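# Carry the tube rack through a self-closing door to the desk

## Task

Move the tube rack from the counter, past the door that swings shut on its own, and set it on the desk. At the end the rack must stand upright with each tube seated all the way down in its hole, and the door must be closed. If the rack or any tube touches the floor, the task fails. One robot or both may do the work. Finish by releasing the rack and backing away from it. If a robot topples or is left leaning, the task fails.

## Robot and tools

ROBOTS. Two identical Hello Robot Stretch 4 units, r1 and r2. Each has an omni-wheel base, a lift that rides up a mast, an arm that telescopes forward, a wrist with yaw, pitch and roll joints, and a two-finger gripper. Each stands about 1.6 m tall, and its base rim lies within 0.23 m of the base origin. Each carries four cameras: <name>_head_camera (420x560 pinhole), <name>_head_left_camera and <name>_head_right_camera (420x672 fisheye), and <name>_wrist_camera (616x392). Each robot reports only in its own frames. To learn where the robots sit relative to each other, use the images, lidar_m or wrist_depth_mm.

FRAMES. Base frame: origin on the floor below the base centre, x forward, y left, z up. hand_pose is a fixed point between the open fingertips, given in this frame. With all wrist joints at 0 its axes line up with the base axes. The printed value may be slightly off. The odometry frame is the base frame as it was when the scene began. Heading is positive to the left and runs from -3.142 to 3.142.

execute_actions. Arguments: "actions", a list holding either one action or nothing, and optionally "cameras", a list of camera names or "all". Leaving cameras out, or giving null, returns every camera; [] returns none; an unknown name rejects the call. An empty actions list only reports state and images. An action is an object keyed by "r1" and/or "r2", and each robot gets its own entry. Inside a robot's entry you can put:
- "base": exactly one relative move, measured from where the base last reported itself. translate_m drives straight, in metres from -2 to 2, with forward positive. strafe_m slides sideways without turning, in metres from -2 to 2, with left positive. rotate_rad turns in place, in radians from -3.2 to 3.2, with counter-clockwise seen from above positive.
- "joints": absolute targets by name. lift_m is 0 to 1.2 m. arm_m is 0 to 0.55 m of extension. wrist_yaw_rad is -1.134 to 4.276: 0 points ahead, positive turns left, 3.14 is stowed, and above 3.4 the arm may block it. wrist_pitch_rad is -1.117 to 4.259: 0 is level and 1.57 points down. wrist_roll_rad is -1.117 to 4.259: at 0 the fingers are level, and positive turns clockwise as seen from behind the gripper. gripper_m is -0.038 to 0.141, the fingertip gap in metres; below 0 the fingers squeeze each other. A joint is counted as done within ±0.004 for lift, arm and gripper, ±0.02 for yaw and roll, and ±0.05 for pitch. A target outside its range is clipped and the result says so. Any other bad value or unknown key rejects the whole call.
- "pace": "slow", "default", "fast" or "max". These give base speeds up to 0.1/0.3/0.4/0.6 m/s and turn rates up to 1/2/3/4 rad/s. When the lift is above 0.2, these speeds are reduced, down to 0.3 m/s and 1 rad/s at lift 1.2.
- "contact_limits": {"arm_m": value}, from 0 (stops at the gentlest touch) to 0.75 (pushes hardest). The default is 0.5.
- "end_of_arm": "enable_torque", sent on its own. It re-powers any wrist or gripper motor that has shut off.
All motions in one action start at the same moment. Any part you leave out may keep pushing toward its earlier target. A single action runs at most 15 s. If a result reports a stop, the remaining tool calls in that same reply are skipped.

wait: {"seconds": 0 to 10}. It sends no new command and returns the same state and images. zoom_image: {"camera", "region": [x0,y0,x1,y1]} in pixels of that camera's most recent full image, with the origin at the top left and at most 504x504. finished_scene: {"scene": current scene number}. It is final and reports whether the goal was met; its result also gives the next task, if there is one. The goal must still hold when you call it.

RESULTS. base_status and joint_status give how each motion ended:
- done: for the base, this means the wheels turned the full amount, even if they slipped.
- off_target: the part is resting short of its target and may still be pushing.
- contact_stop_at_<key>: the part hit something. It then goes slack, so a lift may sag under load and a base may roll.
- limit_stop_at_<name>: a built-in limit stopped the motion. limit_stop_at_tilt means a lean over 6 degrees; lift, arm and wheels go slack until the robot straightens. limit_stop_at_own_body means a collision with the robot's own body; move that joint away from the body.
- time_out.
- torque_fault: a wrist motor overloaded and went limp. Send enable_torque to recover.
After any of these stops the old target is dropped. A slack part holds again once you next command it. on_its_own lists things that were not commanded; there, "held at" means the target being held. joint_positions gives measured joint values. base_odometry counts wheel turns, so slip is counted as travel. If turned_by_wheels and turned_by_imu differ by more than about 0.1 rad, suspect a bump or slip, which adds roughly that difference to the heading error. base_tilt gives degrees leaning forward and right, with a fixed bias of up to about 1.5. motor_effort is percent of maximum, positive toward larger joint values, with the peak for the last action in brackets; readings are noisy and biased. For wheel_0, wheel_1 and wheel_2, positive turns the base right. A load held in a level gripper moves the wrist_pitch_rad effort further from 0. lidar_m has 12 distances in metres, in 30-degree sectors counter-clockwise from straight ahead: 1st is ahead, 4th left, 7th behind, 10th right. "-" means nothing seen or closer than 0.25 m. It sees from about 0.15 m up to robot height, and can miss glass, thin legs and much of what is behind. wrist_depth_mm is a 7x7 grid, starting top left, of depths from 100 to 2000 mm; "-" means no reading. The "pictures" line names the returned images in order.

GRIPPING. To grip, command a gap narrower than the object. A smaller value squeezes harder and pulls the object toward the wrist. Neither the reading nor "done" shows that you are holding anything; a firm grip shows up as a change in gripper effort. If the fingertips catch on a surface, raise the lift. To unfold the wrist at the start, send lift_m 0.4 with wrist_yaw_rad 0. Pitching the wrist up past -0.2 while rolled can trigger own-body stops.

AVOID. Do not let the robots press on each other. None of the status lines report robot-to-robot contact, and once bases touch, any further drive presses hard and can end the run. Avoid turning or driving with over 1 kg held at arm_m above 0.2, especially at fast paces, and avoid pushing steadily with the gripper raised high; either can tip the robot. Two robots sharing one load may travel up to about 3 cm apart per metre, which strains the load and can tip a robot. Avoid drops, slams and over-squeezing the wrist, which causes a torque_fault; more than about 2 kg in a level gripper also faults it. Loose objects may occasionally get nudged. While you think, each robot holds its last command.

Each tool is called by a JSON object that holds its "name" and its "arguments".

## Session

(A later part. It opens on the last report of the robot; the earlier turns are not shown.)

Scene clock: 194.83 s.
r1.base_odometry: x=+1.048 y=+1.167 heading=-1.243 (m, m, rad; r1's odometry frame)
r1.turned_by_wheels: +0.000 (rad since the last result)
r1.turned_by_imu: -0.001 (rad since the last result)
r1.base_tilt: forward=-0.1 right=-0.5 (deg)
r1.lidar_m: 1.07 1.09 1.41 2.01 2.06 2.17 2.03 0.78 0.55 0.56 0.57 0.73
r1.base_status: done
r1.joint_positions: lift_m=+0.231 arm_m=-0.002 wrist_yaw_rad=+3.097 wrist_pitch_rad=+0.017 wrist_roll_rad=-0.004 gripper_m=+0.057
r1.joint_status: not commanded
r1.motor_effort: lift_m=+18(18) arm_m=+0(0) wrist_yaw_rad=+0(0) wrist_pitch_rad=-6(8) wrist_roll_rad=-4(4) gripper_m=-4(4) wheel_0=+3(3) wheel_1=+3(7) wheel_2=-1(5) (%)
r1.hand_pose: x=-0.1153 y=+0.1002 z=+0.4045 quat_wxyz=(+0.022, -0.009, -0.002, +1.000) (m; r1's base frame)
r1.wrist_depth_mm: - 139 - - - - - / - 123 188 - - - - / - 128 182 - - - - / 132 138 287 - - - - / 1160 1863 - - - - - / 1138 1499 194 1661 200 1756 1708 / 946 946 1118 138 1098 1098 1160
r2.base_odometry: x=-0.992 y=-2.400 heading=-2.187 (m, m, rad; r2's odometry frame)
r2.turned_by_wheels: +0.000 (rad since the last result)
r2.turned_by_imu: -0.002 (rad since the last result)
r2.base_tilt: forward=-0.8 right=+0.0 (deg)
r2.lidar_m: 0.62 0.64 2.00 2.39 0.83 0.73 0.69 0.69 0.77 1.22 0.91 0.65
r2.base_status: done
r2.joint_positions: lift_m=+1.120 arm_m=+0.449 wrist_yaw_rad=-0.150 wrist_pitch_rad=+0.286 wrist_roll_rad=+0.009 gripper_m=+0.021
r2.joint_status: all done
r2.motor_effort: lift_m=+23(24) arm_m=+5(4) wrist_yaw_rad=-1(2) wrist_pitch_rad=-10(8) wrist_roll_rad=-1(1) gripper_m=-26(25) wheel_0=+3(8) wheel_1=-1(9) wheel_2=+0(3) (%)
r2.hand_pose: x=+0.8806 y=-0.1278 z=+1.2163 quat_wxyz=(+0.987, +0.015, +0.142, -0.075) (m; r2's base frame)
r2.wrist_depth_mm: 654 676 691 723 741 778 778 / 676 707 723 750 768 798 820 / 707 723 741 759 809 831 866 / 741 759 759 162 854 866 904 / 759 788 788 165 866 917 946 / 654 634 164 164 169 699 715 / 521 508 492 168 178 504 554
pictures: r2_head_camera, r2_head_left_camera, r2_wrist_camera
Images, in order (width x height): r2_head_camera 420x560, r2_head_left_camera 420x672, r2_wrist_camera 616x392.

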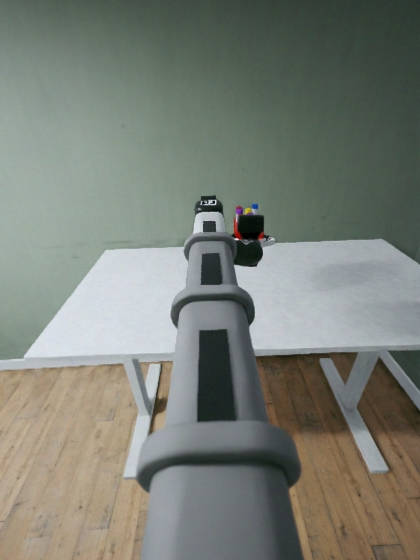

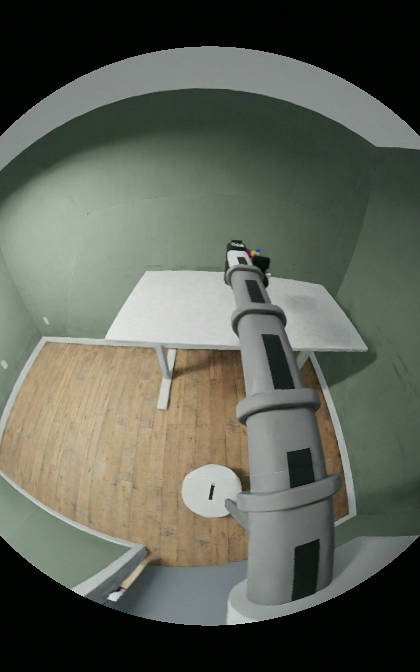

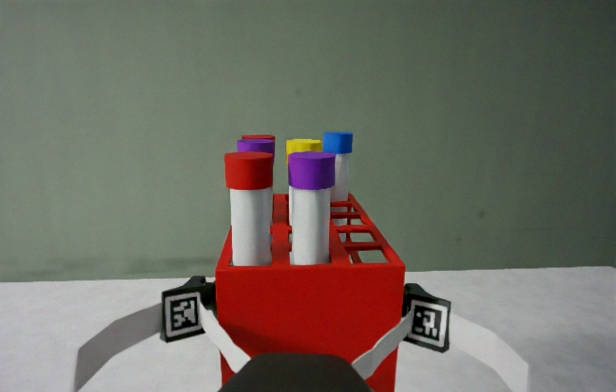

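{"name": "execute_actions", "arguments": {"actions": [{"r2":{"joints":{"lift_m":0.93},"pace":"slow"}}], "cameras": ["r2_wrist_camera"]}}

Scene clock: 201.23 s.
r1.base_odometry: x=+1.048 y=+1.167 heading=-1.243 (m, m, rad; r1's odometry frame)
r1.turned_by_wheels: +0.000 (rad since the last result)
r1.turned_by_imu: +0.001 (rad since the last result)
r1.base_tilt: forward=-0.2 right=-0.5 (deg)
r1.lidar_m: 1.06 1.09 1.40 2.02 2.06 2.17 2.02 0.91 0.61 0.55 0.56 0.73
r1.base_status: not commanded
r1.joint_positions: lift_m=+0.231 arm_m=-0.002 wrist_yaw_rad=+3.097 wrist_pitch_rad=+0.017 wrist_roll_rad=-0.004 gripper_m=+0.057
r1.joint_status: not commanded
r1.motor_effort: lift_m=+18(18) arm_m=+0(0) wrist_yaw_rad=+1(1) wrist_pitch_rad=-6(7) wrist_roll_rad=-4(4) gripper_m=-6(3) wheel_0=+3(3) wheel_1=+3(3) wheel_2=-1(1) (%)
r1.hand_pose: x=-0.1153 y=+0.1002 z=+0.4045 quat_wxyz=(+0.022, -0.009, -0.002, +1.000) (m; r1's base frame)
r1.wrist_depth_mm: - 139 - - - - - / - 123 188 - - - - / - 128 181 - - - - / 132 138 287 - - - - / 1160 1921 - - - - - / 1205 1464 195 1708 201 1756 1756 / 991 960 1118 139 1098 1098 1160
r2.base_odometry: x=-0.992 y=-2.400 heading=-2.187 (m, m, rad; r2's odometry frame)
r2.turned_by_wheels: +0.000 (rad since the last result)
r2.turned_by_imu: -0.002 (rad since the last result)
r2.base_tilt: forward=-0.8 right=+0.0 (deg)
r2.lidar_m: 0.61 0.66 2.01 2.42 0.84 0.67 0.64 0.65 0.77 1.22 0.92 0.67
r2.base_status: not commanded
r2.joint_positions: lift_m=+0.930 arm_m=+0.449 wrist_yaw_rad=-0.150 wrist_pitch_rad=+0.286 wrist_roll_rad=+0.009 gripper_m=+0.021
r2.joint_status: all done
r2.motor_effort: lift_m=+15(23) arm_m=+5(5) wrist_yaw_rad=+0(1) wrist_pitch_rad=-9(9) wrist_roll_rad=-1(1) gripper_m=-24(24) wheel_0=+3(3) wheel_1=-1(1) wheel_2=+0(0) (%)
r2.hand_pose: x=+0.8806 y=-0.1278 z=+1.0271 quat_wxyz=(+0.987, +0.015, +0.142, -0.075) (m; r2's base frame)
r2.wrist_depth_mm: 661 676 699 723 741 759 798 / 683 699 715 741 768 798 831 / 699 732 759 759 809 842 878 / 654 676 574 162 741 768 778 / 436 445 397 165 442 484 492 / 330 314 164 165 169 351 355 / 263 254 249 168 178 254 279
pictures: r2_wrist_camera
Images, in order (width x height): r2_wrist_camera 616x392.

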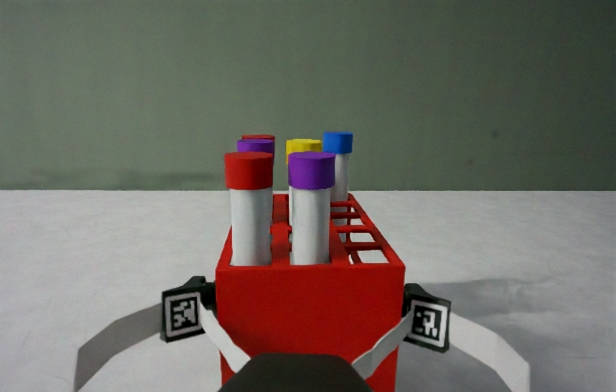

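{"name": "execute_actions", "arguments": {"actions": [{"r2":{"joints":{"lift_m":0.897},"pace":"slow"}}], "cameras": []}}

{"name": "execute_actions", "arguments": {"actions": [{"r2":{"joints":{"gripper_m":0.14},"pace":"slow"}}], "cameras": []}}

{"name": "execute_actions", "arguments": {"actions": [{"r2":{"joints":{"arm_m":0.0},"pace":"slow"}}], "cameras": ["r2_wrist_camera","r2_head_left_camera","r1_head_left_camera"]}}

Scene clock: 205.77 s.
r1.base_odometry: x=+1.048 y=+1.167 heading=-1.243 (m, m, rad; r1's odometry frame)
r1.turned_by_wheels: +0.000 (rad since the last result)
r1.turned_by_imu: +0.001 (rad since the last result)
r1.base_tilt: forward=-0.2 right=-0.5 (deg)
r1.lidar_m: 1.07 1.08 1.39 2.03 2.05 2.16 2.02 0.92 0.59 0.54 0.55 0.73
r1.base_status: not commanded
r1.joint_positions: lift_m=+0.231 arm_m=-0.002 wrist_yaw_rad=+3.097 wrist_pitch_rad=+0.017 wrist_roll_rad=-0.004 gripper_m=+0.057
r1.joint_status: not commanded
r1.motor_effort: lift_m=+19(18) arm_m=+0(0) wrist_yaw_rad=+0(1) wrist_pitch_rad=-8(7) wrist_roll_rad=-4(4) gripper_m=-3(3) wheel_0=+3(3) wheel_1=+3(3) wheel_2=-1(1) (%)
r1.hand_pose: x=-0.1153 y=+0.1002 z=+0.4045 quat_wxyz=(+0.022, -0.009, -0.002, +1.000) (m; r1's base frame)
r1.wrist_depth_mm: - 139 - - - - - / - 124 188 - - - - / - 128 181 - - - - / 132 138 285 - - - - / 1182 1983 - - - - - / 1205 1537 195 1661 200 1756 1661 / 1025 960 1118 138 1078 1098 1205
r2.base_odometry: x=-0.992 y=-2.400 heading=-2.187 (m, m, rad; r2's odometry frame)
r2.turned_by_wheels: +0.000 (rad since the last result)
r2.turned_by_imu: -0.001 (rad since the last result)
r2.base_tilt: forward=-0.8 right=+0.0 (deg)
r2.lidar_m: 0.62 0.66 2.01 2.39 0.83 0.66 0.64 0.65 0.78 1.22 0.91 0.66
r2.base_status: not commanded
r2.joint_positions: lift_m=+0.897 arm_m=+0.449 wrist_yaw_rad=-0.150 wrist_pitch_rad=+0.286 wrist_roll_rad=+0.009 gripper_m=+0.021
r2.joint_status: all done
r2.motor_effort: lift_m=+15(16) arm_m=+5(5) wrist_yaw_rad=+0(2) wrist_pitch_rad=-8(9) wrist_roll_rad=-1(0) gripper_m=-23(26) wheel_0=+3(3) wheel_1=-1(1) wheel_2=+0(0) (%)
r2.hand_pose: x=+0.8806 y=-0.1278 z=+0.9941 quat_wxyz=(+0.987, +0.015, +0.142, -0.075) (m; r2's base frame)
r2.wrist_depth_mm: 661 676 699 732 750 768 798 / 683 707 723 750 768 798 831 / 707 732 732 759 809 831 866 / 549 559 477 162 609 627 647 / 362 368 329 165 366 397 407 / 272 260 164 164 170 290 296 / 215 210 205 168 178 210 230
pictures: none
No camera images: the call's "cameras" was empty. Leave "cameras" out to get every camera's image.

Scene clock: 210.80 s.
r1.base_odometry: x=+1.048 y=+1.167 heading=-1.243 (m, m, rad; r1's odometry frame)
r1.turned_by_wheels: +0.000 (rad since the last result)
r1.turned_by_imu: +0.001 (rad since the last result)
r1.base_tilt: forward=-0.2 right=-0.5 (deg)
r1.lidar_m: 1.08 1.09 1.41 2.02 2.06 2.17 2.03 0.92 0.60 0.55 0.58 0.74
r1.base_status: not commanded
r1.joint_positions: lift_m=+0.231 arm_m=-0.002 wrist_yaw_rad=+3.097 wrist_pitch_rad=+0.017 wrist_roll_rad=-0.004 gripper_m=+0.057
r1.joint_status: not commanded
r1.motor_effort: lift_m=+19(18) arm_m=+0(0) wrist_yaw_rad=+1(1) wrist_pitch_rad=-7(7) wrist_roll_rad=-4(4) gripper_m=-5(4) wheel_0=+3(3) wheel_1=+3(3) wheel_2=-1(1) (%)
r1.hand_pose: x=-0.1153 y=+0.1002 z=+0.4045 quat_wxyz=(+0.022, -0.009, -0.002, +1.000) (m; r1's base frame)
r1.wrist_depth_mm: - 139 - - - - - / - 124 189 - - - - / - 128 182 - - - - / 132 138 286 - - - - / 1182 1983 - - - - - / 1182 1537 194 1756 202 1808 1808 / 1025 946 1098 139 1078 1078 1160
r2.base_odometry: x=-0.992 y=-2.400 heading=-2.187 (m, m, rad; r2's odometry frame)
r2.turned_by_wheels: +0.000 (rad since the last result)
r2.turned_by_imu: -0.002 (rad since the last result)
r2.base_tilt: forward=-0.8 right=-0.1 (deg)
r2.lidar_m: 0.63 0.67 2.02 2.38 0.83 0.68 0.64 0.65 0.79 1.22 0.91 0.64
r2.base_status: not commanded
r2.joint_positions: lift_m=+0.897 arm_m=+0.449 wrist_yaw_rad=-0.150 wrist_pitch_rad=+0.286 wrist_roll_rad=+0.009 gripper_m=+0.140
r2.joint_status: all done
r2.motor_effort: lift_m=+15(15) arm_m=+5(5) wrist_yaw_rad=-2(1) wrist_pitch_rad=-9(10) wrist_roll_rad=-2(2) gripper_m=-1(25) wheel_0=+3(3) wheel_1=-1(1) wheel_2=+0(0) (%)
r2.hand_pose: x=+0.8807 y=-0.1278 z=+0.9942 quat_wxyz=(+0.987, +0.015, +0.142, -0.075) (m; r2's base frame)
r2.wrist_depth_mm: 654 676 699 707 741 768 798 / 676 707 723 750 778 798 831 / 707 723 741 768 820 842 878 / 549 559 525 183 621 640 661 / 366 370 330 186 370 399 407 / 273 209 182 186 191 264 296 / 217 213 213 145 219 220 233
pictures: none
No camera images: the call's "cameras" was empty. Leave "cameras" out to get every camera's image.

Scene clock: 216.57 s.
r1.base_odometry: x=+1.048 y=+1.167 heading=-1.243 (m, m, rad; r1's odometry frame)
r1.turned_by_wheels: +0.000 (rad since the last result)
r1.turned_by_imu: +0.001 (rad since the last result)
r1.base_tilt: forward=-0.2 right=-0.5 (deg)
r1.lidar_m: 1.07 1.08 1.39 2.01 2.07 2.17 2.02 0.90 0.61 0.55 0.57 0.76
r1.base_status: not commanded
r1.joint_positions: lift_m=+0.231 arm_m=-0.002 wrist_yaw_rad=+3.097 wrist_pitch_rad=+0.017 wrist_roll_rad=-0.004 gripper_m=+0.057
r1.joint_status: not commanded
r1.motor_effort: lift_m=+18(18) arm_m=+0(0) wrist_yaw_rad=+0(0) wrist_pitch_rad=-7(6) wrist_roll_rad=-3(5) gripper_m=-4(4) wheel_0=+3(3) wheel_1=+3(3) wheel_2=-1(1) (%)
r1.hand_pose: x=-0.1153 y=+0.1002 z=+0.4045 quat_wxyz=(+0.022, -0.009, -0.002, +1.000) (m; r1's base frame)
r1.wrist_depth_mm: - 139 - - - - - / - 123 189 - - - - / - 128 181 - - - - / 132 138 286 - - - - / 1205 1921 - - - - - / 1182 1499 195 1661 202 1756 1756 / 1008 946 1098 139 1078 1078 1160
r2.base_odometry: x=-0.992 y=-2.400 heading=-2.187 (m, m, rad; r2's odometry frame)
r2.turned_by_wheels: +0.000 (rad since the last result)
r2.turned_by_imu: -0.002 (rad since the last result)
r2.base_tilt: forward=-0.7 right=+0.0 (deg)
r2.lidar_m: 0.62 0.65 1.98 2.39 0.83 0.68 0.63 0.66 0.78 1.21 0.91 0.67
r2.base_status: not commanded
r2.joint_positions: lift_m=+0.897 arm_m=+0.001 wrist_yaw_rad=-0.150 wrist_pitch_rad=+0.286 wrist_roll_rad=+0.009 gripper_m=+0.140
r2.joint_status: all done
r2.motor_effort: lift_m=+15(15) arm_m=-5(6) wrist_yaw_rad=-1(0) wrist_pitch_rad=-8(10) wrist_roll_rad=-1(0) gripper_m=-1(3) wheel_0=+3(3) wheel_1=-1(1) wheel_2=+0(0) (%)
r2.hand_pose: x=+0.4324 y=-0.1278 z=+0.9942 quat_wxyz=(+0.987, +0.015, +0.142, -0.075) (m; r2's base frame)
r2.wrist_depth_mm: 1060 1060 1098 1160 1182 1229 1255 / 1078 1118 1160 1205 1229 1281 1308 / 1098 1138 1182 1078 1255 1308 1336 / 559 580 591 609 627 647 668 / 424 427 449 459 1397 960 917 / 1255 210 1308 1397 1430 991 1308 / 891 1366 1397 145 1537 1025 1366
pictures: r1_head_left_camera, r2_head_left_camera, r2_wrist_camera
Images, in order (width x height): r1_head_left_camera 420x672, r2_head_left_camera 420x672, r2_wrist_camera 616x392.

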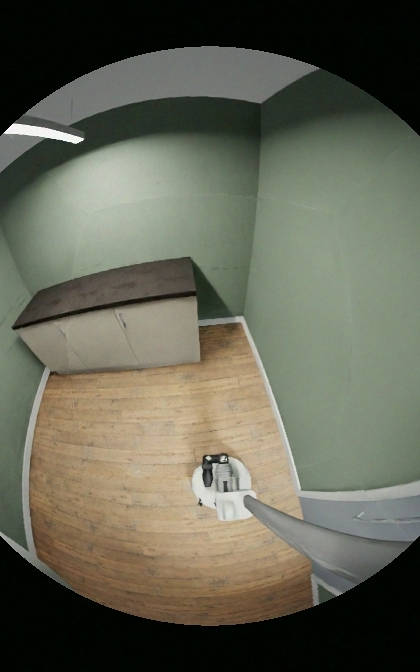

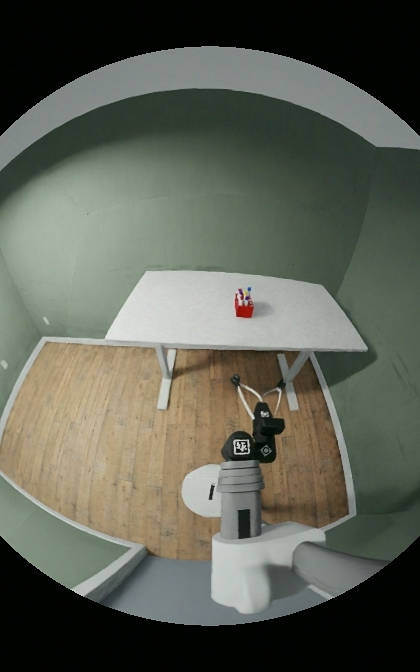

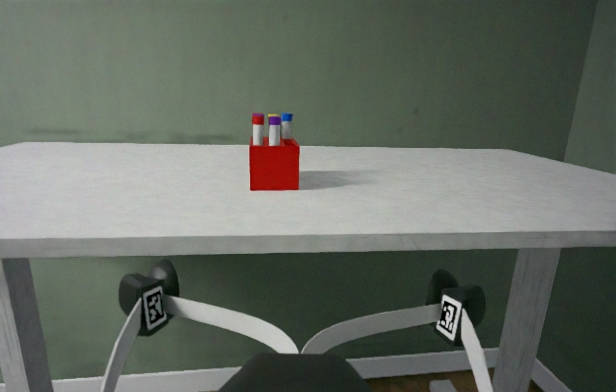

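{"name": "zoom_image", "arguments": {"camera": "r2_wrist_camera", "region": [230, 100, 320, 200]}}

Region (230, 100, 320, 200) of r2_wrist_camera's 616x392 image, scaled by 5.040; it fills the left 454 columns of this view, and the rest is white.

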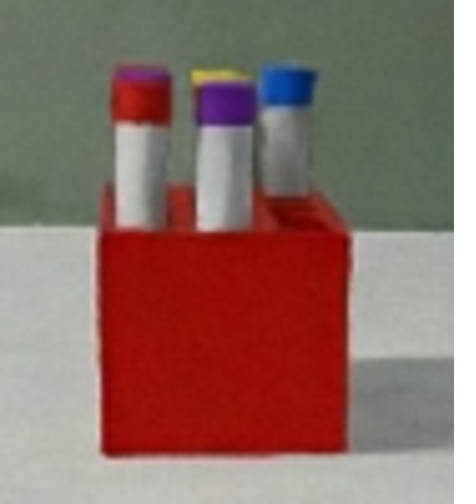

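{"name": "finished_scene", "arguments": {"scene": 2}}

The scene is finished: the task was done.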